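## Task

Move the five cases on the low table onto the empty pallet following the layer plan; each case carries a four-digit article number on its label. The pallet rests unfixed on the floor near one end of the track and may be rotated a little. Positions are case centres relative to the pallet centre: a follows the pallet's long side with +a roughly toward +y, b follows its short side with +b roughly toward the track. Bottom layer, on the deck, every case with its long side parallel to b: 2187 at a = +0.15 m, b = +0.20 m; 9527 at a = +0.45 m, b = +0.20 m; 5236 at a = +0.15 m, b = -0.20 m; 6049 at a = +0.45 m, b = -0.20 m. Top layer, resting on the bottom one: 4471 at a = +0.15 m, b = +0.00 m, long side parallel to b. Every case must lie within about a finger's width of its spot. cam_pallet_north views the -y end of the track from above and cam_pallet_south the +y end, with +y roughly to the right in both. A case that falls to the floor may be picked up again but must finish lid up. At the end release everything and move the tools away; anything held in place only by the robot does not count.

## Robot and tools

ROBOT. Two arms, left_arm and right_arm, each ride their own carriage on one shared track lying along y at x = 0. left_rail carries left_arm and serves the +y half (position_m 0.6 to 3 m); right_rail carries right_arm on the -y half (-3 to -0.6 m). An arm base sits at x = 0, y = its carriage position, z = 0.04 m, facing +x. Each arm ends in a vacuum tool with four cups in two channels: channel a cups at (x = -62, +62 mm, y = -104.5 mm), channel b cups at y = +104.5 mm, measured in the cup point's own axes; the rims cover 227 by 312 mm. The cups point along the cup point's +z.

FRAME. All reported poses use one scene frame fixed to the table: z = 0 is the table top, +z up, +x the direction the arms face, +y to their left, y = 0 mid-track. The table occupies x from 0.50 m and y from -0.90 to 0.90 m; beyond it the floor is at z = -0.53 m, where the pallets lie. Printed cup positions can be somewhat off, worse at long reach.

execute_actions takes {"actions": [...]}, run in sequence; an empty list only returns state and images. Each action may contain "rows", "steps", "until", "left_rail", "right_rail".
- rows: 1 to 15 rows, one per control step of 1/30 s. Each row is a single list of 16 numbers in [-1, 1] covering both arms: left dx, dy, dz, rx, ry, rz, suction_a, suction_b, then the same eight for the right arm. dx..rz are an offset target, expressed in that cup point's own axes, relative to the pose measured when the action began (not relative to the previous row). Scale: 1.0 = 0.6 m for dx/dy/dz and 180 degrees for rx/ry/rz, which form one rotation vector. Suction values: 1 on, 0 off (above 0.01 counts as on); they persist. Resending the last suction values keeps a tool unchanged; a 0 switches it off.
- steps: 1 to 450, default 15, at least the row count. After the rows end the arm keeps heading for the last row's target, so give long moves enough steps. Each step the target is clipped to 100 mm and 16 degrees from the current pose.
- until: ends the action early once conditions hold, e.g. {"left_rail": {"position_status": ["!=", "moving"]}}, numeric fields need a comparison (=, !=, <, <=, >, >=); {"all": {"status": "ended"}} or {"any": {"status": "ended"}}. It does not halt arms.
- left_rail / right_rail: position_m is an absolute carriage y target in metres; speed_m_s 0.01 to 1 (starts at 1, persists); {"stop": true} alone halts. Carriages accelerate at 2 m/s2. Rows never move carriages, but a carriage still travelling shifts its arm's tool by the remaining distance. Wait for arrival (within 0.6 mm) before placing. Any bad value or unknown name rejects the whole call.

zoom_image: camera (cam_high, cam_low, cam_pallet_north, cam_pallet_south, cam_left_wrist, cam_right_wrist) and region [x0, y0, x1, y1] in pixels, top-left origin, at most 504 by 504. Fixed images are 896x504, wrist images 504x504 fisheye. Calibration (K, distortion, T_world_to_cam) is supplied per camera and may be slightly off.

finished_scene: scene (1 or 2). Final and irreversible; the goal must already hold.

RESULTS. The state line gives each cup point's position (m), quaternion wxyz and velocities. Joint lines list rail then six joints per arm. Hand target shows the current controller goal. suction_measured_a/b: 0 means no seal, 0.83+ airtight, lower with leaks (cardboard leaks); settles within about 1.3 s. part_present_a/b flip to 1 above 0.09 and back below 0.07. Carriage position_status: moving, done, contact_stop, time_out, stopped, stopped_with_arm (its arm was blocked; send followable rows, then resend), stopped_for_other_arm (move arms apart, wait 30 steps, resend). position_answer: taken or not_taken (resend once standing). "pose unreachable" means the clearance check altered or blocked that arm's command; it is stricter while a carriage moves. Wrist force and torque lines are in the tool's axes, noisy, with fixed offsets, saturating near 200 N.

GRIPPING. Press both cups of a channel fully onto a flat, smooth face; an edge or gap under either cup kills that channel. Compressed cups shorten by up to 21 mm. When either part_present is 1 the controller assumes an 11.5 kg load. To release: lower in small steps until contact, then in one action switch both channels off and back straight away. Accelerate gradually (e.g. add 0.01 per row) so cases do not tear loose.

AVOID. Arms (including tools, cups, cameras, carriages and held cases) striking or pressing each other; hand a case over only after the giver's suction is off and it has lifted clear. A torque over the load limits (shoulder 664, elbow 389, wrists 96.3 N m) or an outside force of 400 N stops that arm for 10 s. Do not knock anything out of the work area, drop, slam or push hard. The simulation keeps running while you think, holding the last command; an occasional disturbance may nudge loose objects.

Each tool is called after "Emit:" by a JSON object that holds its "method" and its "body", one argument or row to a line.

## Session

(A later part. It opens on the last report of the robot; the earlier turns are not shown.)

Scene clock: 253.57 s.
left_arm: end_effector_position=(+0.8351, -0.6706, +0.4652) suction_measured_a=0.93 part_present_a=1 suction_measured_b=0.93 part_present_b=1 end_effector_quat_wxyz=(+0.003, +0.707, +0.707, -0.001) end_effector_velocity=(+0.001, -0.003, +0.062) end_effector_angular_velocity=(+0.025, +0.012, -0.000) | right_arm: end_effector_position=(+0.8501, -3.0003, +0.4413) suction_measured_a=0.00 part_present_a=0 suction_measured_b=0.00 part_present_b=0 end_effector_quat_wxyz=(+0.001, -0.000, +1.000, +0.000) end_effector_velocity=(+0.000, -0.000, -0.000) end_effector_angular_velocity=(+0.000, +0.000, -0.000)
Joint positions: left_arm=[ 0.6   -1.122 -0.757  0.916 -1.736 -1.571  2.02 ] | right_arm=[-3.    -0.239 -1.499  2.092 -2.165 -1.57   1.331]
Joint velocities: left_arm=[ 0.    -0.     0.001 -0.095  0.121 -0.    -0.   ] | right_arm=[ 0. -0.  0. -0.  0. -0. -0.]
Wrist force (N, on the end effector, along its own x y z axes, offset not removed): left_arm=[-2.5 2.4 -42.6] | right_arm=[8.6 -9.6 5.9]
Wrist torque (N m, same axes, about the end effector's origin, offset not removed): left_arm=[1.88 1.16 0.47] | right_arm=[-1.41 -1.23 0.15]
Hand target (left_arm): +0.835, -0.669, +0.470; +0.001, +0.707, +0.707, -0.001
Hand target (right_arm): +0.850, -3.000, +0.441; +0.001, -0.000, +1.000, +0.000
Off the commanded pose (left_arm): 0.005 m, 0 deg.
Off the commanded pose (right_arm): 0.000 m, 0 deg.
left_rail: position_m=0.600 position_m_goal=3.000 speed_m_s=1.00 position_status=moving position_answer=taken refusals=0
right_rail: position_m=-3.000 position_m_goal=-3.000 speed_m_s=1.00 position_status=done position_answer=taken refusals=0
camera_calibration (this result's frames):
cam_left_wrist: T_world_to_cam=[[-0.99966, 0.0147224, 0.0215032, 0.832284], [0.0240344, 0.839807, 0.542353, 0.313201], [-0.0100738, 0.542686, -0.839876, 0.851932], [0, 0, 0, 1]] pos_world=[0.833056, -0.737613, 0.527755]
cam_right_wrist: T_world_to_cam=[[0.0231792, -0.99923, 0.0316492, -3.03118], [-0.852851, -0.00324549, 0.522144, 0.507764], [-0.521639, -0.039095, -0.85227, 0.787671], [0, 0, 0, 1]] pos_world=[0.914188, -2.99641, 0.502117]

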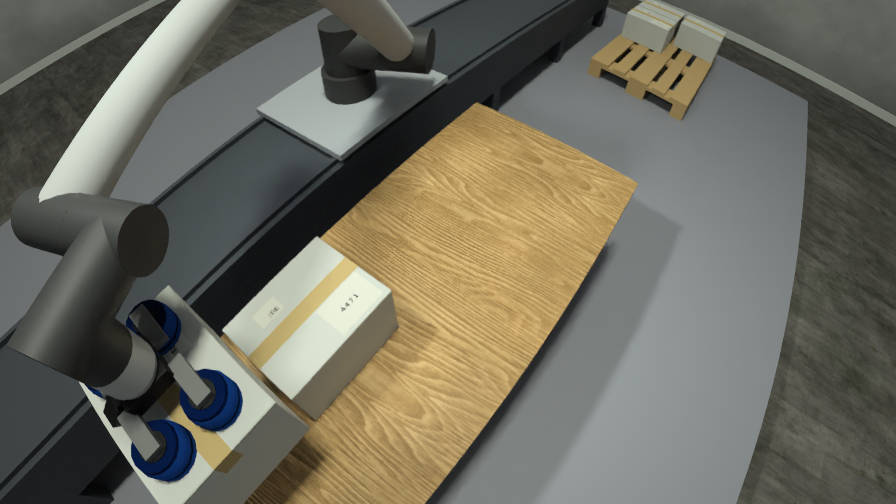

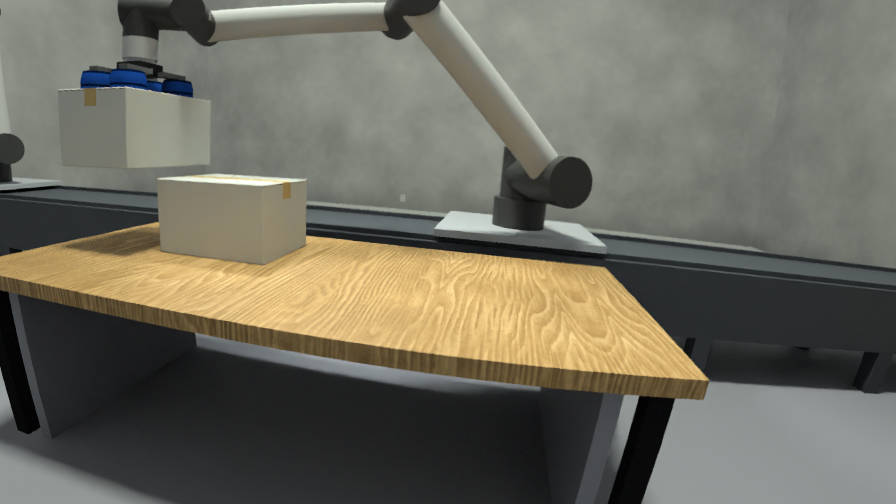

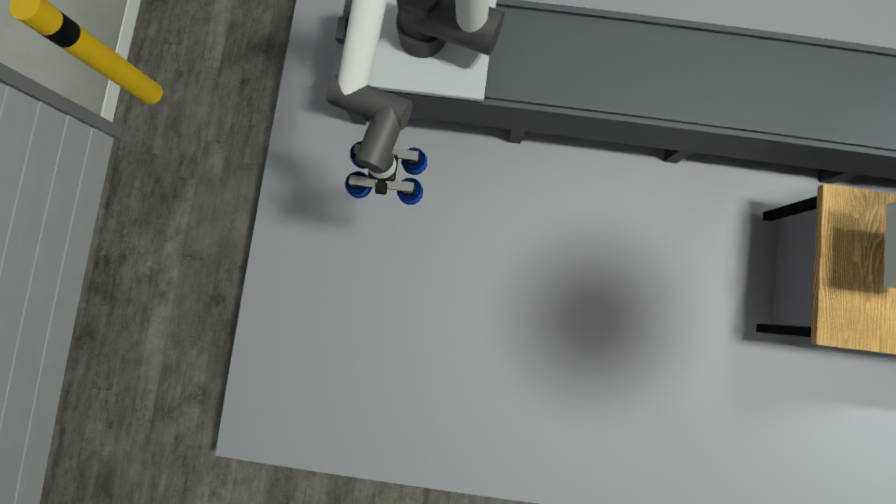

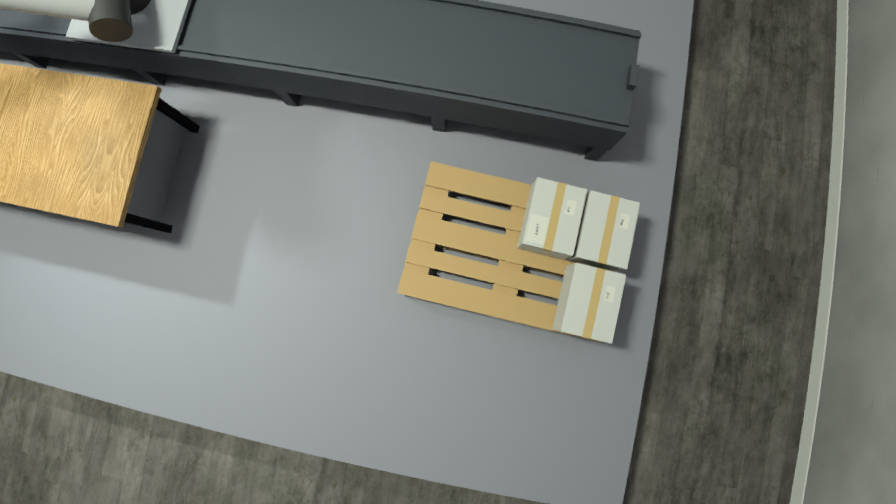

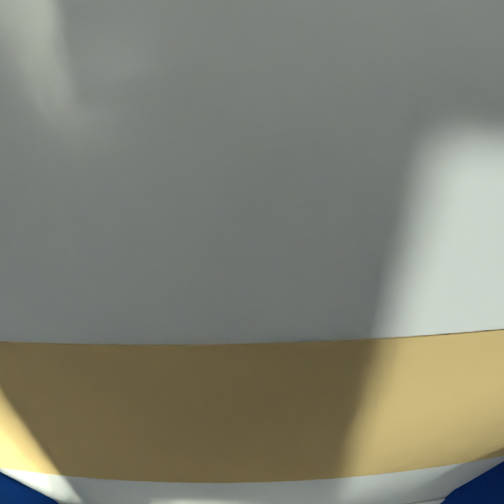

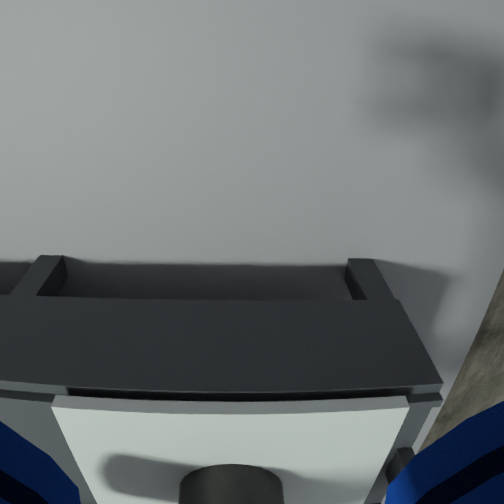

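Emit:
{"method": "execute_actions", "body": {
  "actions": [
    {"steps":1},
    {"rows":[[0.02,0.005,0.01,0,0,0,1,1,0,0,0,0,0,0,0,0],[0.05,0.015,0.02,0,0,0,1,1,0,0,0,0,0,0,0,0],[0.1,0.03,0.045,0,0,0,1,1,0,0,0,0,0,0,0,0],[1,0.33,0.45,0,0,0,1,1,0,0,0,0,0,0,0,0]],"steps":33},
    {"rows":[[0.9,0.33,0.42,0,0,0.015,1,1,0,0,0,0,0,0,0,0]],"steps":30}
  ]
}}

Scene clock: 260.43 s.
left_arm: end_effector_position=(+1.1700, +2.7130, +0.0232) suction_measured_a=0.93 part_present_a=1 suction_measured_b=0.93 part_present_b=1 end_effector_quat_wxyz=(-0.002, +0.722, +0.692, +0.001) end_effector_velocity=(+0.194, +0.459, -0.211) end_effector_angular_velocity=(+0.004, -0.002, +0.004) | right_arm: end_effector_position=(+0.8501, -3.0003, +0.4413) suction_measured_a=0.00 part_present_a=0 suction_measured_b=0.00 part_present_b=0 end_effector_quat_wxyz=(+0.001, -0.000, +1.000, +0.000) end_effector_velocity=(+0.000, -0.000, -0.000) end_effector_angular_velocity=(-0.000, +0.000, -0.000)
Joint positions: left_arm=[ 3.    -0.409 -0.806  1.741 -2.502 -1.567  2.776] | right_arm=[-3.    -0.239 -1.499  2.092 -2.165 -1.57   1.331]
Joint velocities: left_arm=[ 0.     0.418  0.256 -0.119 -0.139  0.006  0.414] | right_arm=[ 0. -0.  0. -0. -0. -0.  0.]
Wrist force (N, on the end effector, along its own x y z axes, offset not removed): left_arm=[5.1 3.0 -26.9] | right_arm=[3.2 -8.6 8.2]
Wrist torque (N m, same axes, about the end effector's origin, offset not removed): left_arm=[2.08 1.14 0.39] | right_arm=[-1.37 -0.60 0.18]
Hand target (left_arm): +1.191, +2.758, +0.002; -0.002, +0.723, +0.691, +0.001
Hand target (right_arm): +0.850, -3.000, +0.441; +0.001, -0.000, +1.000, +0.000
Off the commanded pose (left_arm): 0.056 m, 0 deg.
Off the commanded pose (right_arm): 0.000 m, 0 deg.
left_rail: position_m=3.000 position_m_goal=3.000 speed_m_s=1.00 position_status=done position_answer=taken refusals=0
right_rail: position_m=-3.000 position_m_goal=-3.000 speed_m_s=1.00 position_status=done position_answer=taken refusals=0
camera_calibration (this result's frames):
cam_left_wrist: T_world_to_cam=[[-0.998021, 0.0572907, 0.0259313, 1.00925], [0.0620885, 0.832227, 0.550948, -2.32081], [0.00998346, 0.551467, -0.834137, -1.39959], [0, 0, 0, 1]] pos_world=[1.16532, 2.64545, 0.0850271]
cam_right_wrist: T_world_to_cam=[[0.0231791, -0.99923, 0.0316493, -3.03118], [-0.852851, -0.00324535, 0.522144, 0.507765], [-0.521639, -0.039095, -0.85227, 0.787671], [0, 0, 0, 1]] pos_world=[0.914188, -2.99641, 0.502117]

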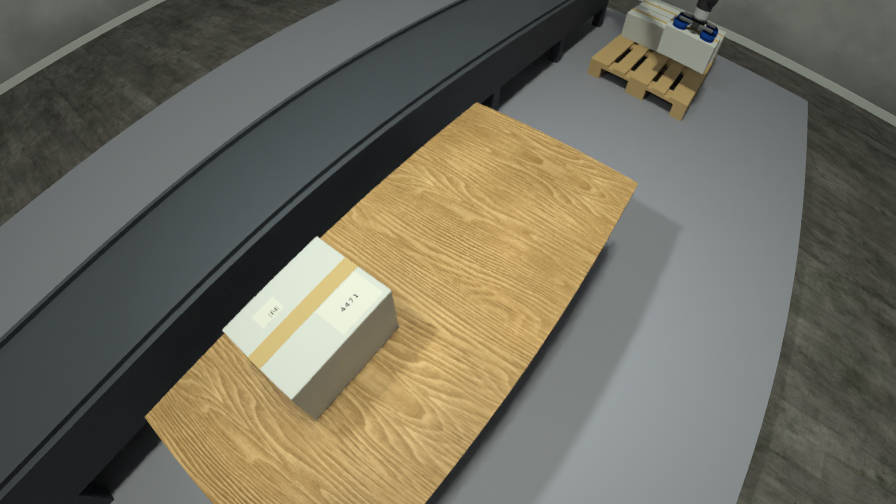

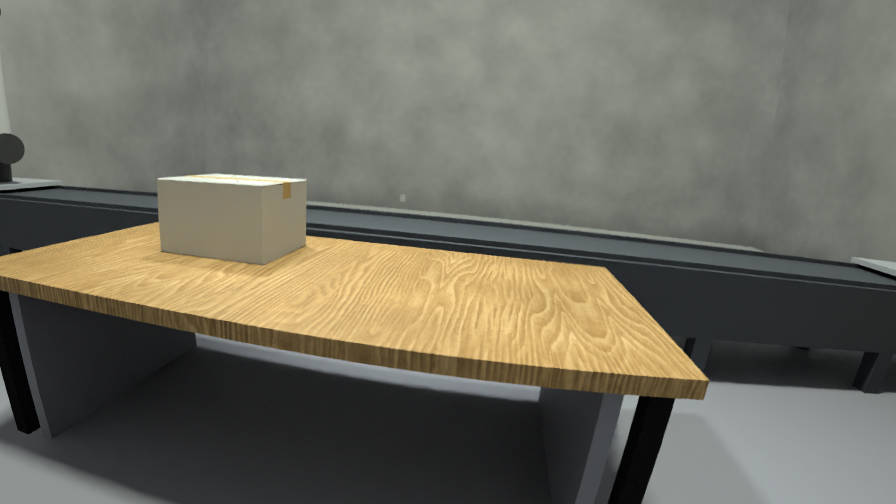

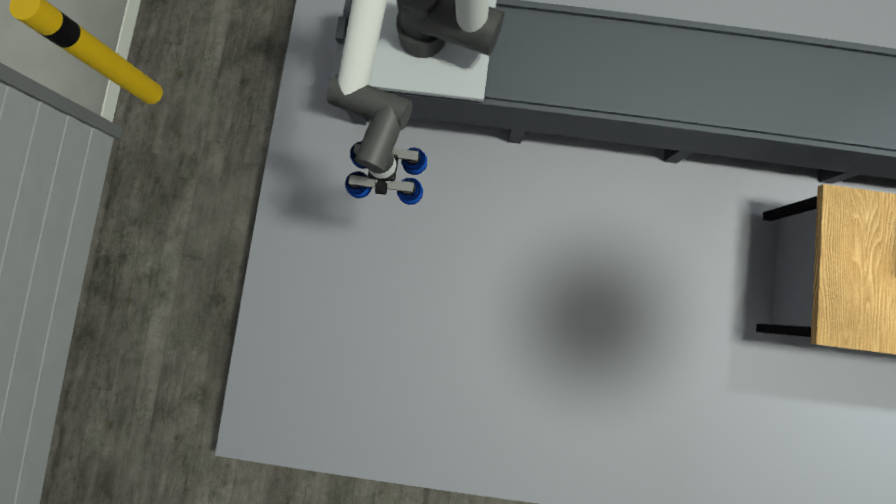

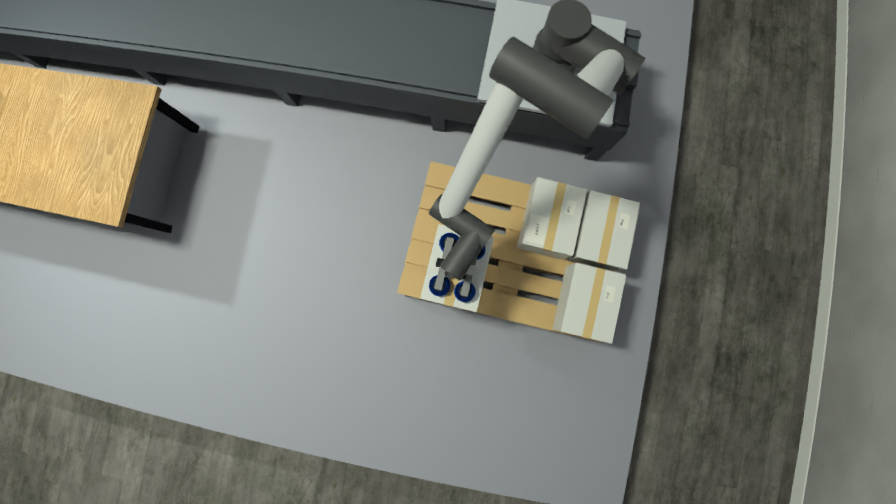

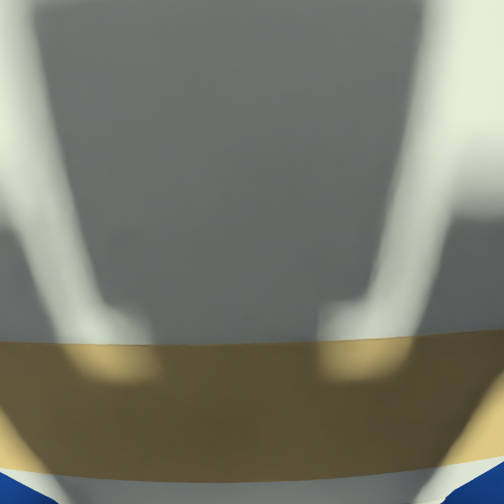

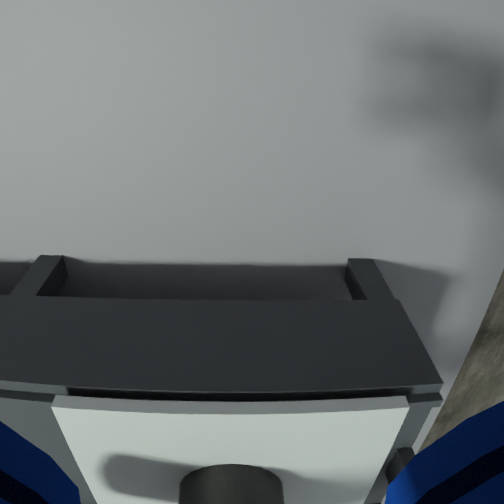

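Emit:
{"method": "execute_actions", "body": {
  "actions": [
    {"steps":1},
    {"rows":[[0.03,0,0.01,0,0,0,1,1,0,0,0,0,0,0,0,0],[0.08,0,0.03,0,0,0,1,1,0,0,0,0,0,0,0,0],[0.657,-0.046,0.283,-0.0005,-0.0013,0,1,1,0,0,0,0,0,0,0,0]],"steps":32}
  ]
}}

Emit:
{"method": "zoom_image", "body": {
  "camera": "cam_pallet_south",
  "region": [480,230,590,340]
}}

Scene clock: 267.00 s.
left_arm: end_effector_position=(+1.1806, +3.1532, -0.1653) suction_measured_a=0.93 part_present_a=1 suction_measured_b=0.93 part_present_b=1 end_effector_quat_wxyz=(-0.000, +0.723, +0.691, +0.001) end_effector_velocity=(+0.006, +0.014, -0.007) end_effector_angular_velocity=(-0.001, +0.001, -0.003) | right_arm: end_effector_position=(+0.8501, -3.0003, +0.4413) suction_measured_a=0.00 part_present_a=0 suction_measured_b=0.00 part_present_b=0 end_effector_quat_wxyz=(+0.001, -0.000, +1.000, +0.000) end_effector_velocity=(-0.000, +0.000, +0.000) end_effector_angular_velocity=(-0.000, -0.000, +0.000)
Joint positions: left_arm=[ 3.    -0.041 -0.624  1.749 -2.696 -1.57   3.145] | right_arm=[-3.    -0.239 -1.499  2.092 -2.165 -1.57   1.331]
Joint velocities: left_arm=[ 0.     0.012  0.011 -0.014  0.004 -0.001  0.015] | right_arm=[ 0.  0. -0.  0.  0. -0.  0.]
Wrist force (N, on the end effector, along its own x y z axes, offset not removed): left_arm=[2.3 3.0 -29.2] | right_arm=[11.5 -1.5 7.4]
Wrist torque (N m, same axes, about the end effector's origin, offset not removed): left_arm=[1.98 1.16 0.33] | right_arm=[-0.08 -1.57 0.15]
Hand target (left_arm): +1.181, +3.155, -0.166; -0.000, +0.723, +0.691, +0.000
Hand target (right_arm): +0.850, -3.000, +0.441; +0.001, -0.000, +1.000, +0.000
Off the commanded pose (left_arm): 0.001 m, 0 deg.
Off the commanded pose (right_arm): 0.000 m, 0 deg.
left_rail: position_m=3.000 position_m_goal=3.000 speed_m_s=1.00 position_status=done position_answer=taken refusals=0
right_rail: position_m=-3.000 position_m_goal=-3.000 speed_m_s=1.00 position_status=done position_answer=taken refusals=0
camera_calibration (this result's frames):
cam_left_wrist: T_world_to_cam=[[-0.998029, 0.0582195, 0.0234065, 0.996134], [0.0615204, 0.834432, 0.547667, -2.59083], [0.0123538, 0.548027, -0.836369, -1.79197], [0, 0, 0, 1]] pos_world=[1.1757, 3.08592, -0.103154]
cam_right_wrist: T_world_to_cam=[[0.0231792, -0.99923, 0.0316496, -3.03118], [-0.852851, -0.0032453, 0.522144, 0.507765], [-0.521639, -0.0390952, -0.85227, 0.787671], [0, 0, 0, 1]] pos_world=[0.914188, -2.99641, 0.502117]

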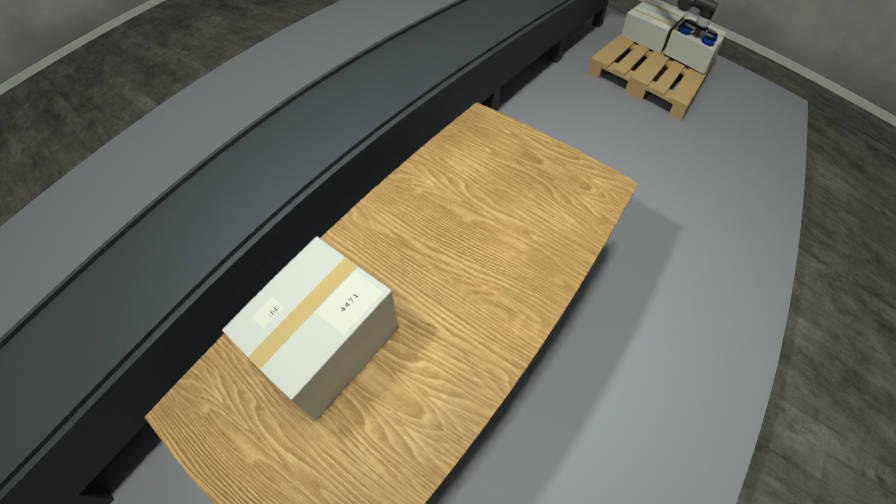

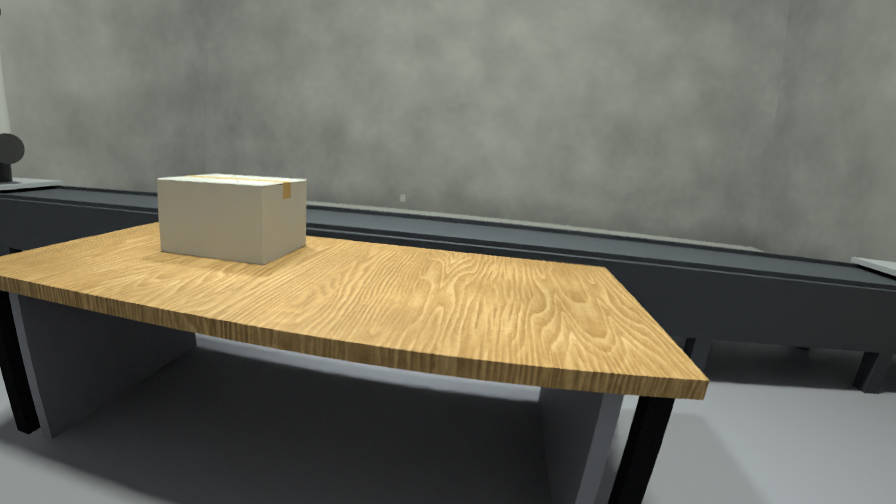

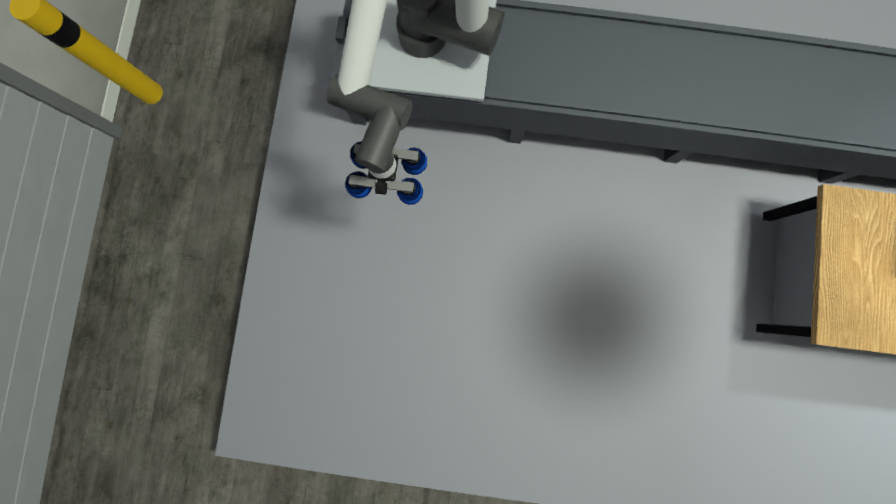

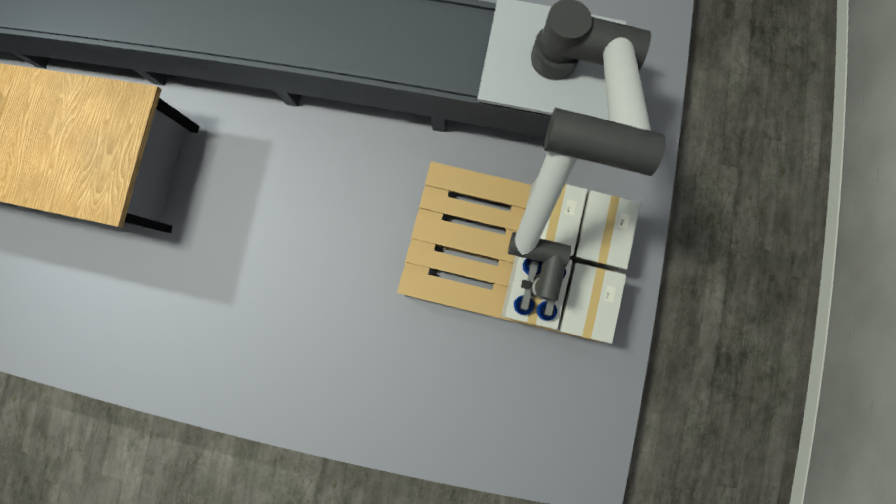

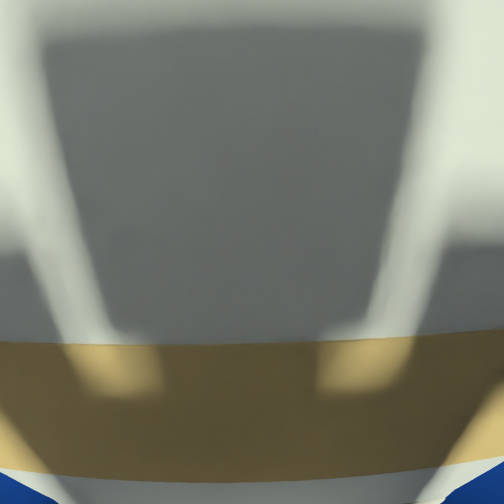

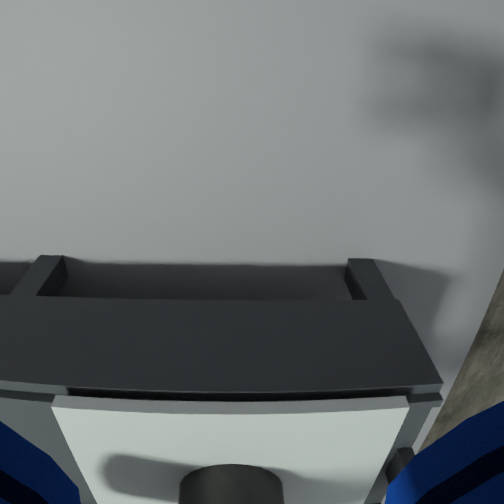

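Region (480, 230, 590, 340) of cam_pallet_south's 896x504 image, scaled by 4.582, with more detail than that image has.

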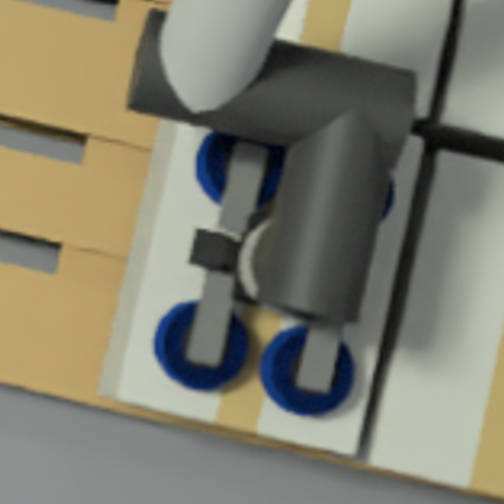

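Emit:
{"method": "execute_actions", "body": {
  "actions": [
    {"rows":[[0.002,0,0.006,0,0,0,1,1,0,0,0,0,0,0,0,0],[0.002,0,0.012,0,0,0,1,1,0,0,0,0,0,0,0,0],[0.002,0,0.017,0,0,0,1,1,0,0,0,0,0,0,0,0],[0.002,0,0.021,0,0,0,1,1,0,0,0,0,0,0,0,0],[0.002,0,0.0237,0,0,0,1,1,0,0,0,0,0,0,0,0]],"steps":12},
    {"rows":[[0,0,-0.005,0,0,0,0,0,0,0,0,0,0,0,0,0],[0,0,-0.01,0,0,0,0,0,0,0,0,0,0,0,0,0],[0,0,-0.015,0,0,0,0,0,0,0,0,0,0,0,0,0],[0,0,-0.02,0,0,0,0,0,0,0,0,0,0,0,0,0],[0,0,-0.026,0,0,0,0,0,0,0,0,0,0,0,0,0],[0,0,-0.033,0,0,0,0,0,0,0,0,0,0,0,0,0],[0,0,-0.04,0,0,0,0,0,0,0,0,0,0,0,0,0],[0,0,-0.05,0,0,0,0,0,0,0,0,0,0,0,0,0],[0,0,-0.07,0,0,0,0,0,0,0,0,0,0,0,0,0],[0,0,-0.1,0,0,0,0,0,0,0,0,0,0,0,0,0],[0,0,-0.13,0,0,0,0,0,0,0,0,0,0,0,0,0],[0,0,-0.16,0,0,0,0,0,0,0,0,0,0,0,0,0],[-1,-0.32,-0.6,0,0,-0.0143,0,0,0,0,0,0,0,0,0,0]],"steps":20},
    {"left_rail":{"position_m":0.6},"steps":24},
    {"rows":[[-1,-0.36,-0.32,0,0,-0.5,0,0,0,0,0,0,0,0,0,0]],"steps":34}
  ]
}}

Scene clock: 284.33 s.
left_arm: end_effector_position=(+0.7899, +0.4711, +0.3049) suction_measured_a=0.00 part_present_a=0 suction_measured_b=0.00 part_present_b=0 end_effector_quat_wxyz=(+0.007, +0.123, +0.992, -0.019) end_effector_velocity=(-0.078, -1.309, +0.087) end_effector_angular_velocity=(+0.090, +0.053, +1.335) | right_arm: end_effector_position=(+0.8501, -3.0003, +0.4413) suction_measured_a=0.00 part_present_a=0 suction_measured_b=0.00 part_present_b=0 end_effector_quat_wxyz=(+0.001, -0.000, +1.000, +0.000) end_effector_velocity=(+0.000, -0.000, -0.000) end_effector_angular_velocity=(+0.000, +0.000, -0.000)
Joint positions: left_arm=[ 1.362 -1.012 -1.057  1.706 -2.257 -1.584  0.805] | right_arm=[-3.    -0.239 -1.499  2.092 -2.165 -1.57   1.331]
Joint velocities: left_arm=[-1.001 -0.211  0.117 -0.377  0.344  0.061 -1.544] | right_arm=[ 0. -0.  0. -0.  0. -0. -0.]
Wrist force (N, on the end effector, along its own x y z axes, offset not removed): left_arm=[2.3 -7.9 -3.8] | right_arm=[4.8 -2.8 11.5]
Wrist torque (N m, same axes, about the end effector's origin, offset not removed): left_arm=[-0.91 0.38 0.31] | right_arm=[-0.59 -0.75 0.28]
Hand target (left_arm): +0.785, +0.382, +0.312; +0.003, +0.022, +1.000, -0.010
Hand target (right_arm): +0.850, -3.000, +0.441; +0.001, -0.000, +1.000, +0.000
Off the commanded pose (left_arm): 0.029 m, 14 deg; orientation clipped at the last step of the last action.
Off the commanded pose (right_arm): 0.000 m, 0 deg.
left_rail: position_m=1.362 position_m_goal=0.600 speed_m_s=1.00 position_status=moving position_answer=taken refusals=0
right_rail: position_m=-3.000 position_m_goal=-3.000 speed_m_s=1.00 position_status=done position_answer=taken refusals=0
camera_calibration (this result's frames):
cam_left_wrist: T_world_to_cam=[[-0.258154, -0.964288, 0.0592067, 0.637712], [-0.810385, 0.249501, 0.530118, 0.383378], [-0.525959, 0.088872, -0.845854, 0.720316], [0, 0, 0, 1]] pos_world=[0.854168, 0.455268, 0.36829]
cam_right_wrist: T_world_to_cam=[[0.0231795, -0.99923, 0.0316493, -3.03118], [-0.852851, -0.00324568, 0.522144, 0.507764], [-0.521639, -0.0390952, -0.85227, 0.787671], [0, 0, 0, 1]] pos_world=[0.914188, -2.99641, 0.502117]

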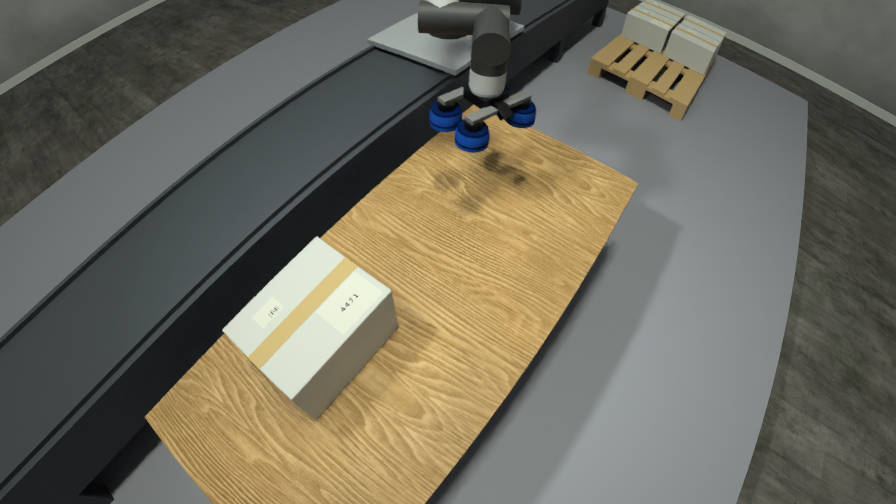

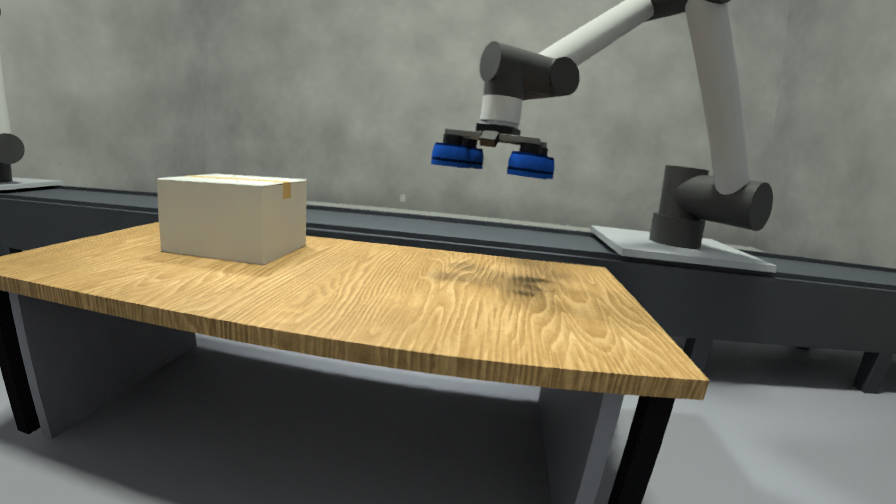

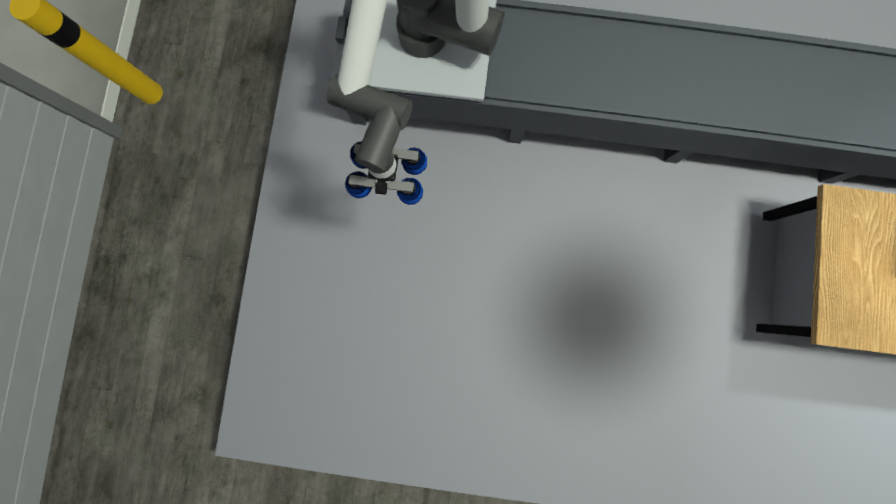

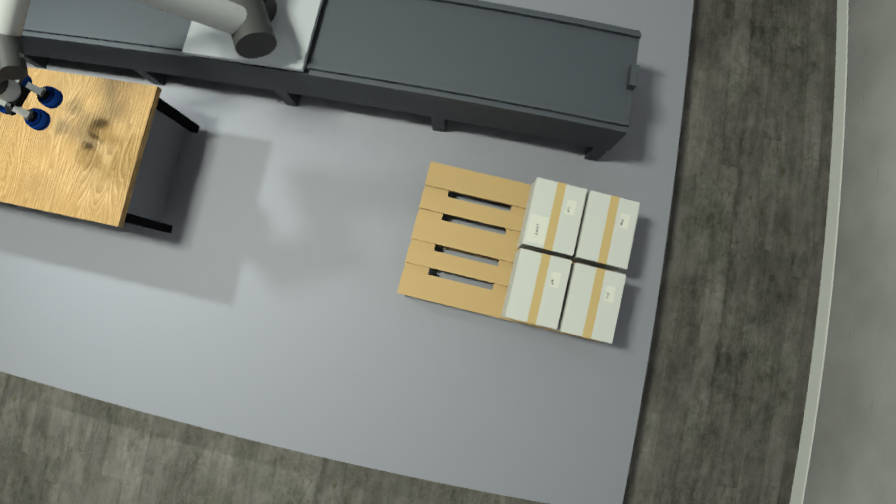

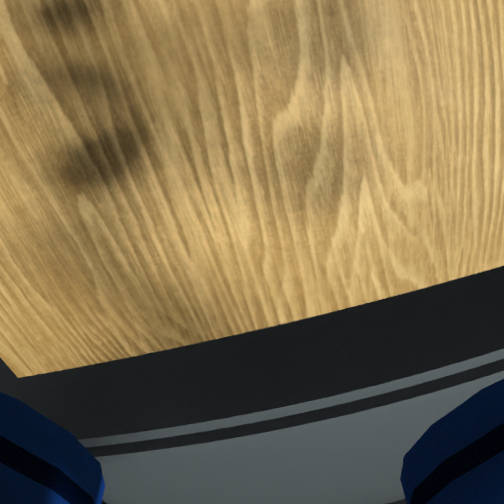

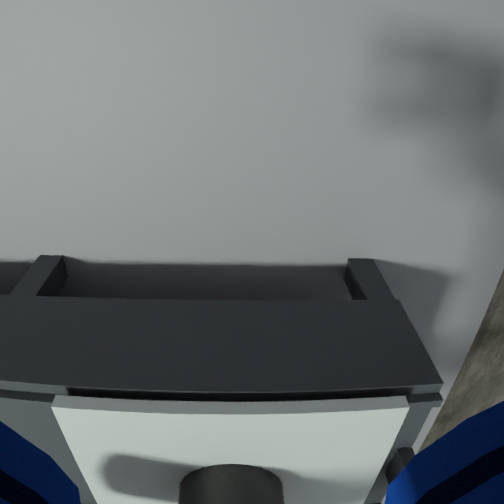

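Emit:
{"method": "execute_actions", "body": {
  "actions": [
    {"steps":1},
    {"rows":[[-0.003,-0.008,0.025,-0.003,0.001,-0.007,0,0,0,0,0,0,0,0,0,0],[-0.006,-0.017,0.055,-0.0064,0.0017,-0.014,0,0,0,0,0,0,0,0,0,0]],"steps":11}
  ]
}}

Scene clock: 291.57 s.
left_arm: end_effector_position=(+0.7877, -0.3286, +0.2799) suction_measured_a=0.00 part_present_a=0 suction_measured_b=0.00 part_present_b=0 end_effector_quat_wxyz=(+0.001, +0.001, +1.000, +0.000) end_effector_velocity=(+0.003, -0.007, -0.014) end_effector_angular_velocity=(+0.006, +0.001, +0.016) | right_arm: end_effector_position=(+0.8501, -3.0003, +0.4413) suction_measured_a=0.00 part_present_a=0 suction_measured_b=0.00 part_present_b=0 end_effector_quat_wxyz=(+0.001, -0.000, +1.000, +0.000) end_effector_velocity=(+0.000, -0.000, -0.000) end_effector_angular_velocity=(+0.000, +0.000, +0.000)
Joint positions: left_arm=[ 0.6   -1.034 -1.009  1.654 -2.216 -1.569  0.539] | right_arm=[-3.    -0.239 -1.499  2.092 -2.165 -1.57   1.331]
Joint velocities: left_arm=[ 0.    -0.002  0.017 -0.008 -0.004  0.002 -0.017] | right_arm=[ 0. -0.  0. -0.  0. -0. -0.]
Wrist force (N, on the end effector, along its own x y z axes, offset not removed): left_arm=[-1.4 3.4 0.9] | right_arm=[3.2 -0.2 6.4]
Wrist torque (N m, same axes, about the end effector's origin, offset not removed): left_arm=[0.24 0.77 0.38] | right_arm=[0.22 -0.67 0.13]
Hand target (left_arm): +0.788, -0.329, +0.279; +0.001, +0.000, +1.000, +0.000
Hand target (right_arm): +0.850, -3.000, +0.441; +0.001, -0.000, +1.000, +0.000
Off the commanded pose (left_arm): 0.001 m, 0 deg.
Off the commanded pose (right_arm): 0.000 m, 0 deg.
left_rail: position_m=0.600 position_m_goal=0.600 speed_m_s=1.00 position_status=done position_answer=taken refusals=0
right_rail: position_m=-3.000 position_m_goal=-3.000 speed_m_s=1.00 position_status=done position_answer=taken refusals=0
camera_calibration (this result's frames):
cam_left_wrist: T_world_to_cam=[[-0.0162886, -0.999591, 0.023504, -0.32465], [-0.837781, 0.0264753, 0.545364, 0.538396], [-0.545763, -0.010808, -0.83787, 0.749738], [0, 0, 0, 1]] pos_world=[0.854949, -0.330669, 0.342191]
cam_right_wrist: T_world_to_cam=[[0.0231791, -0.99923, 0.0316493, -3.03118], [-0.852851, -0.00324534, 0.522144, 0.507765], [-0.521639, -0.039095, -0.85227, 0.787671], [0, 0, 0, 1]] pos_world=[0.914188, -2.99641, 0.502117]

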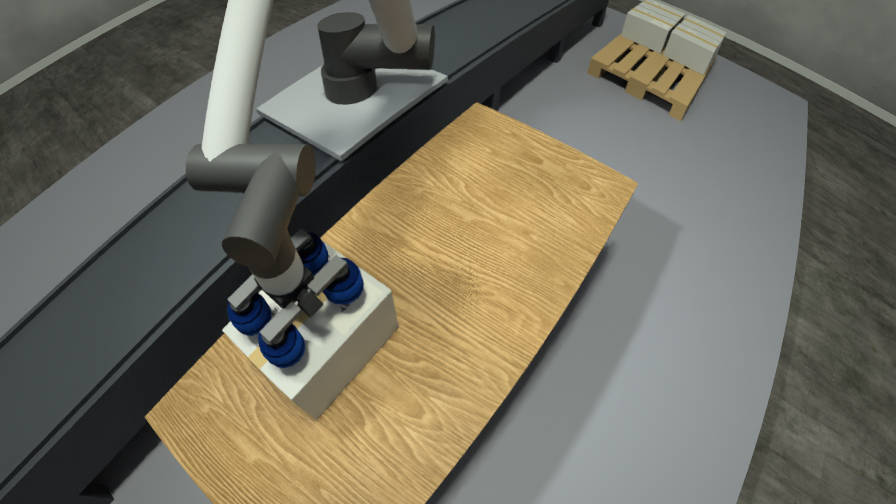

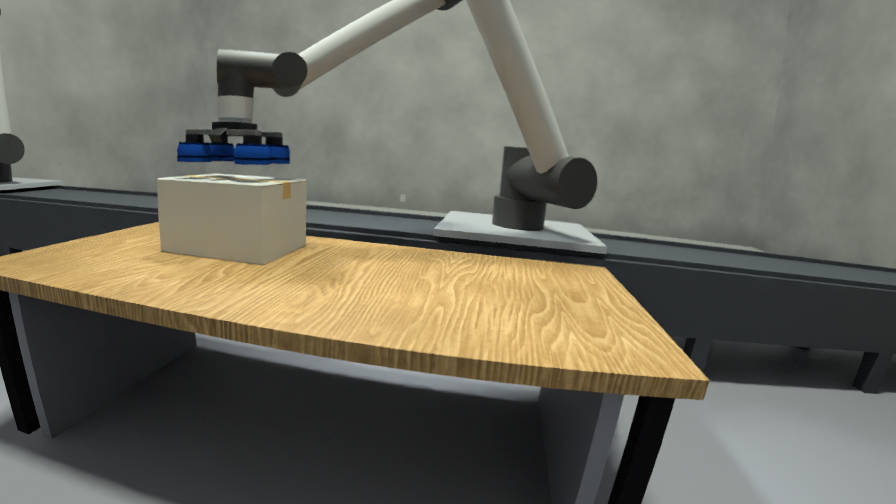

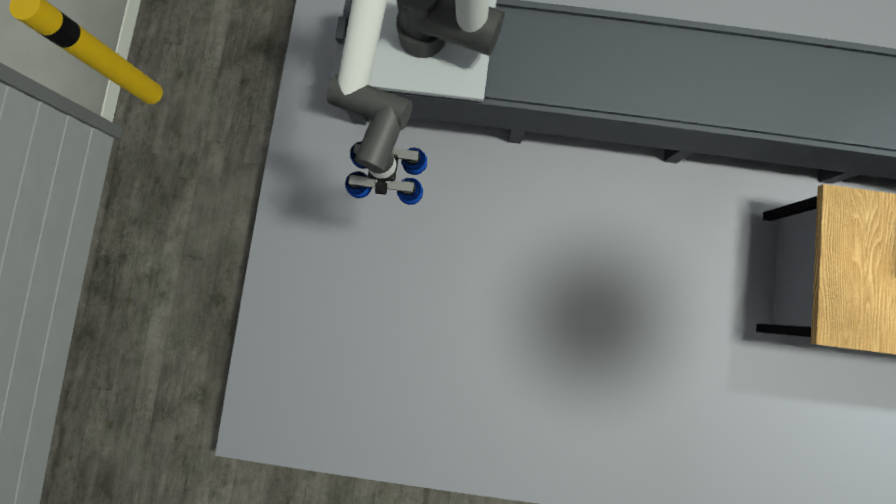

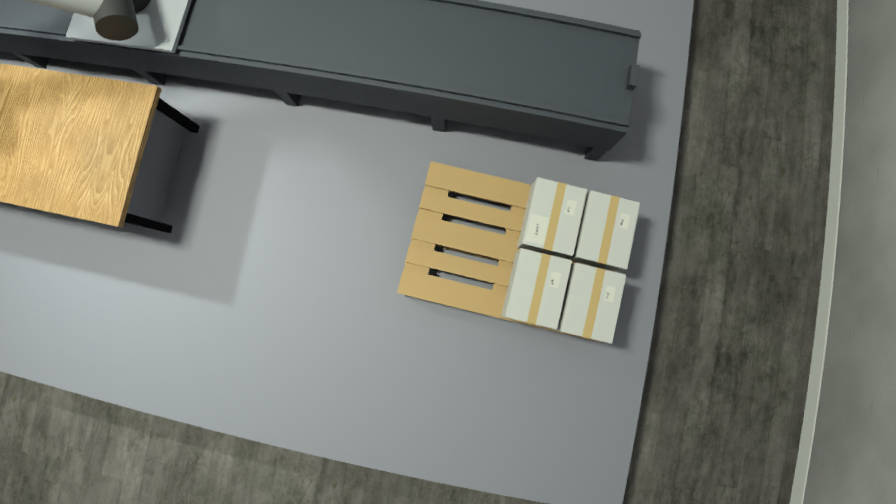

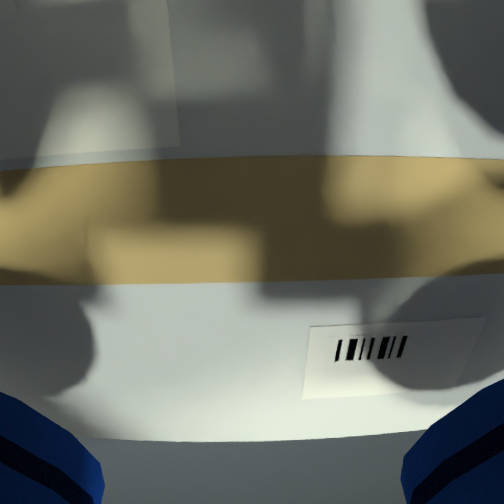

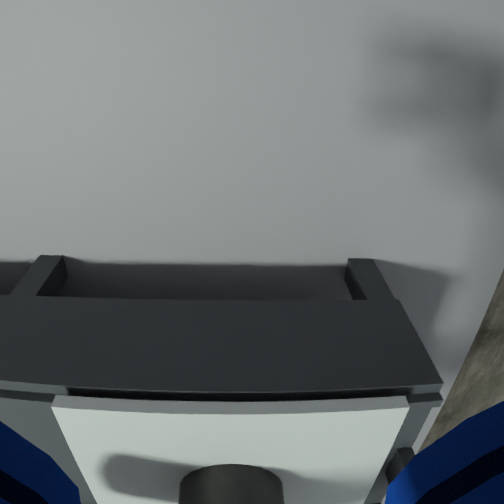

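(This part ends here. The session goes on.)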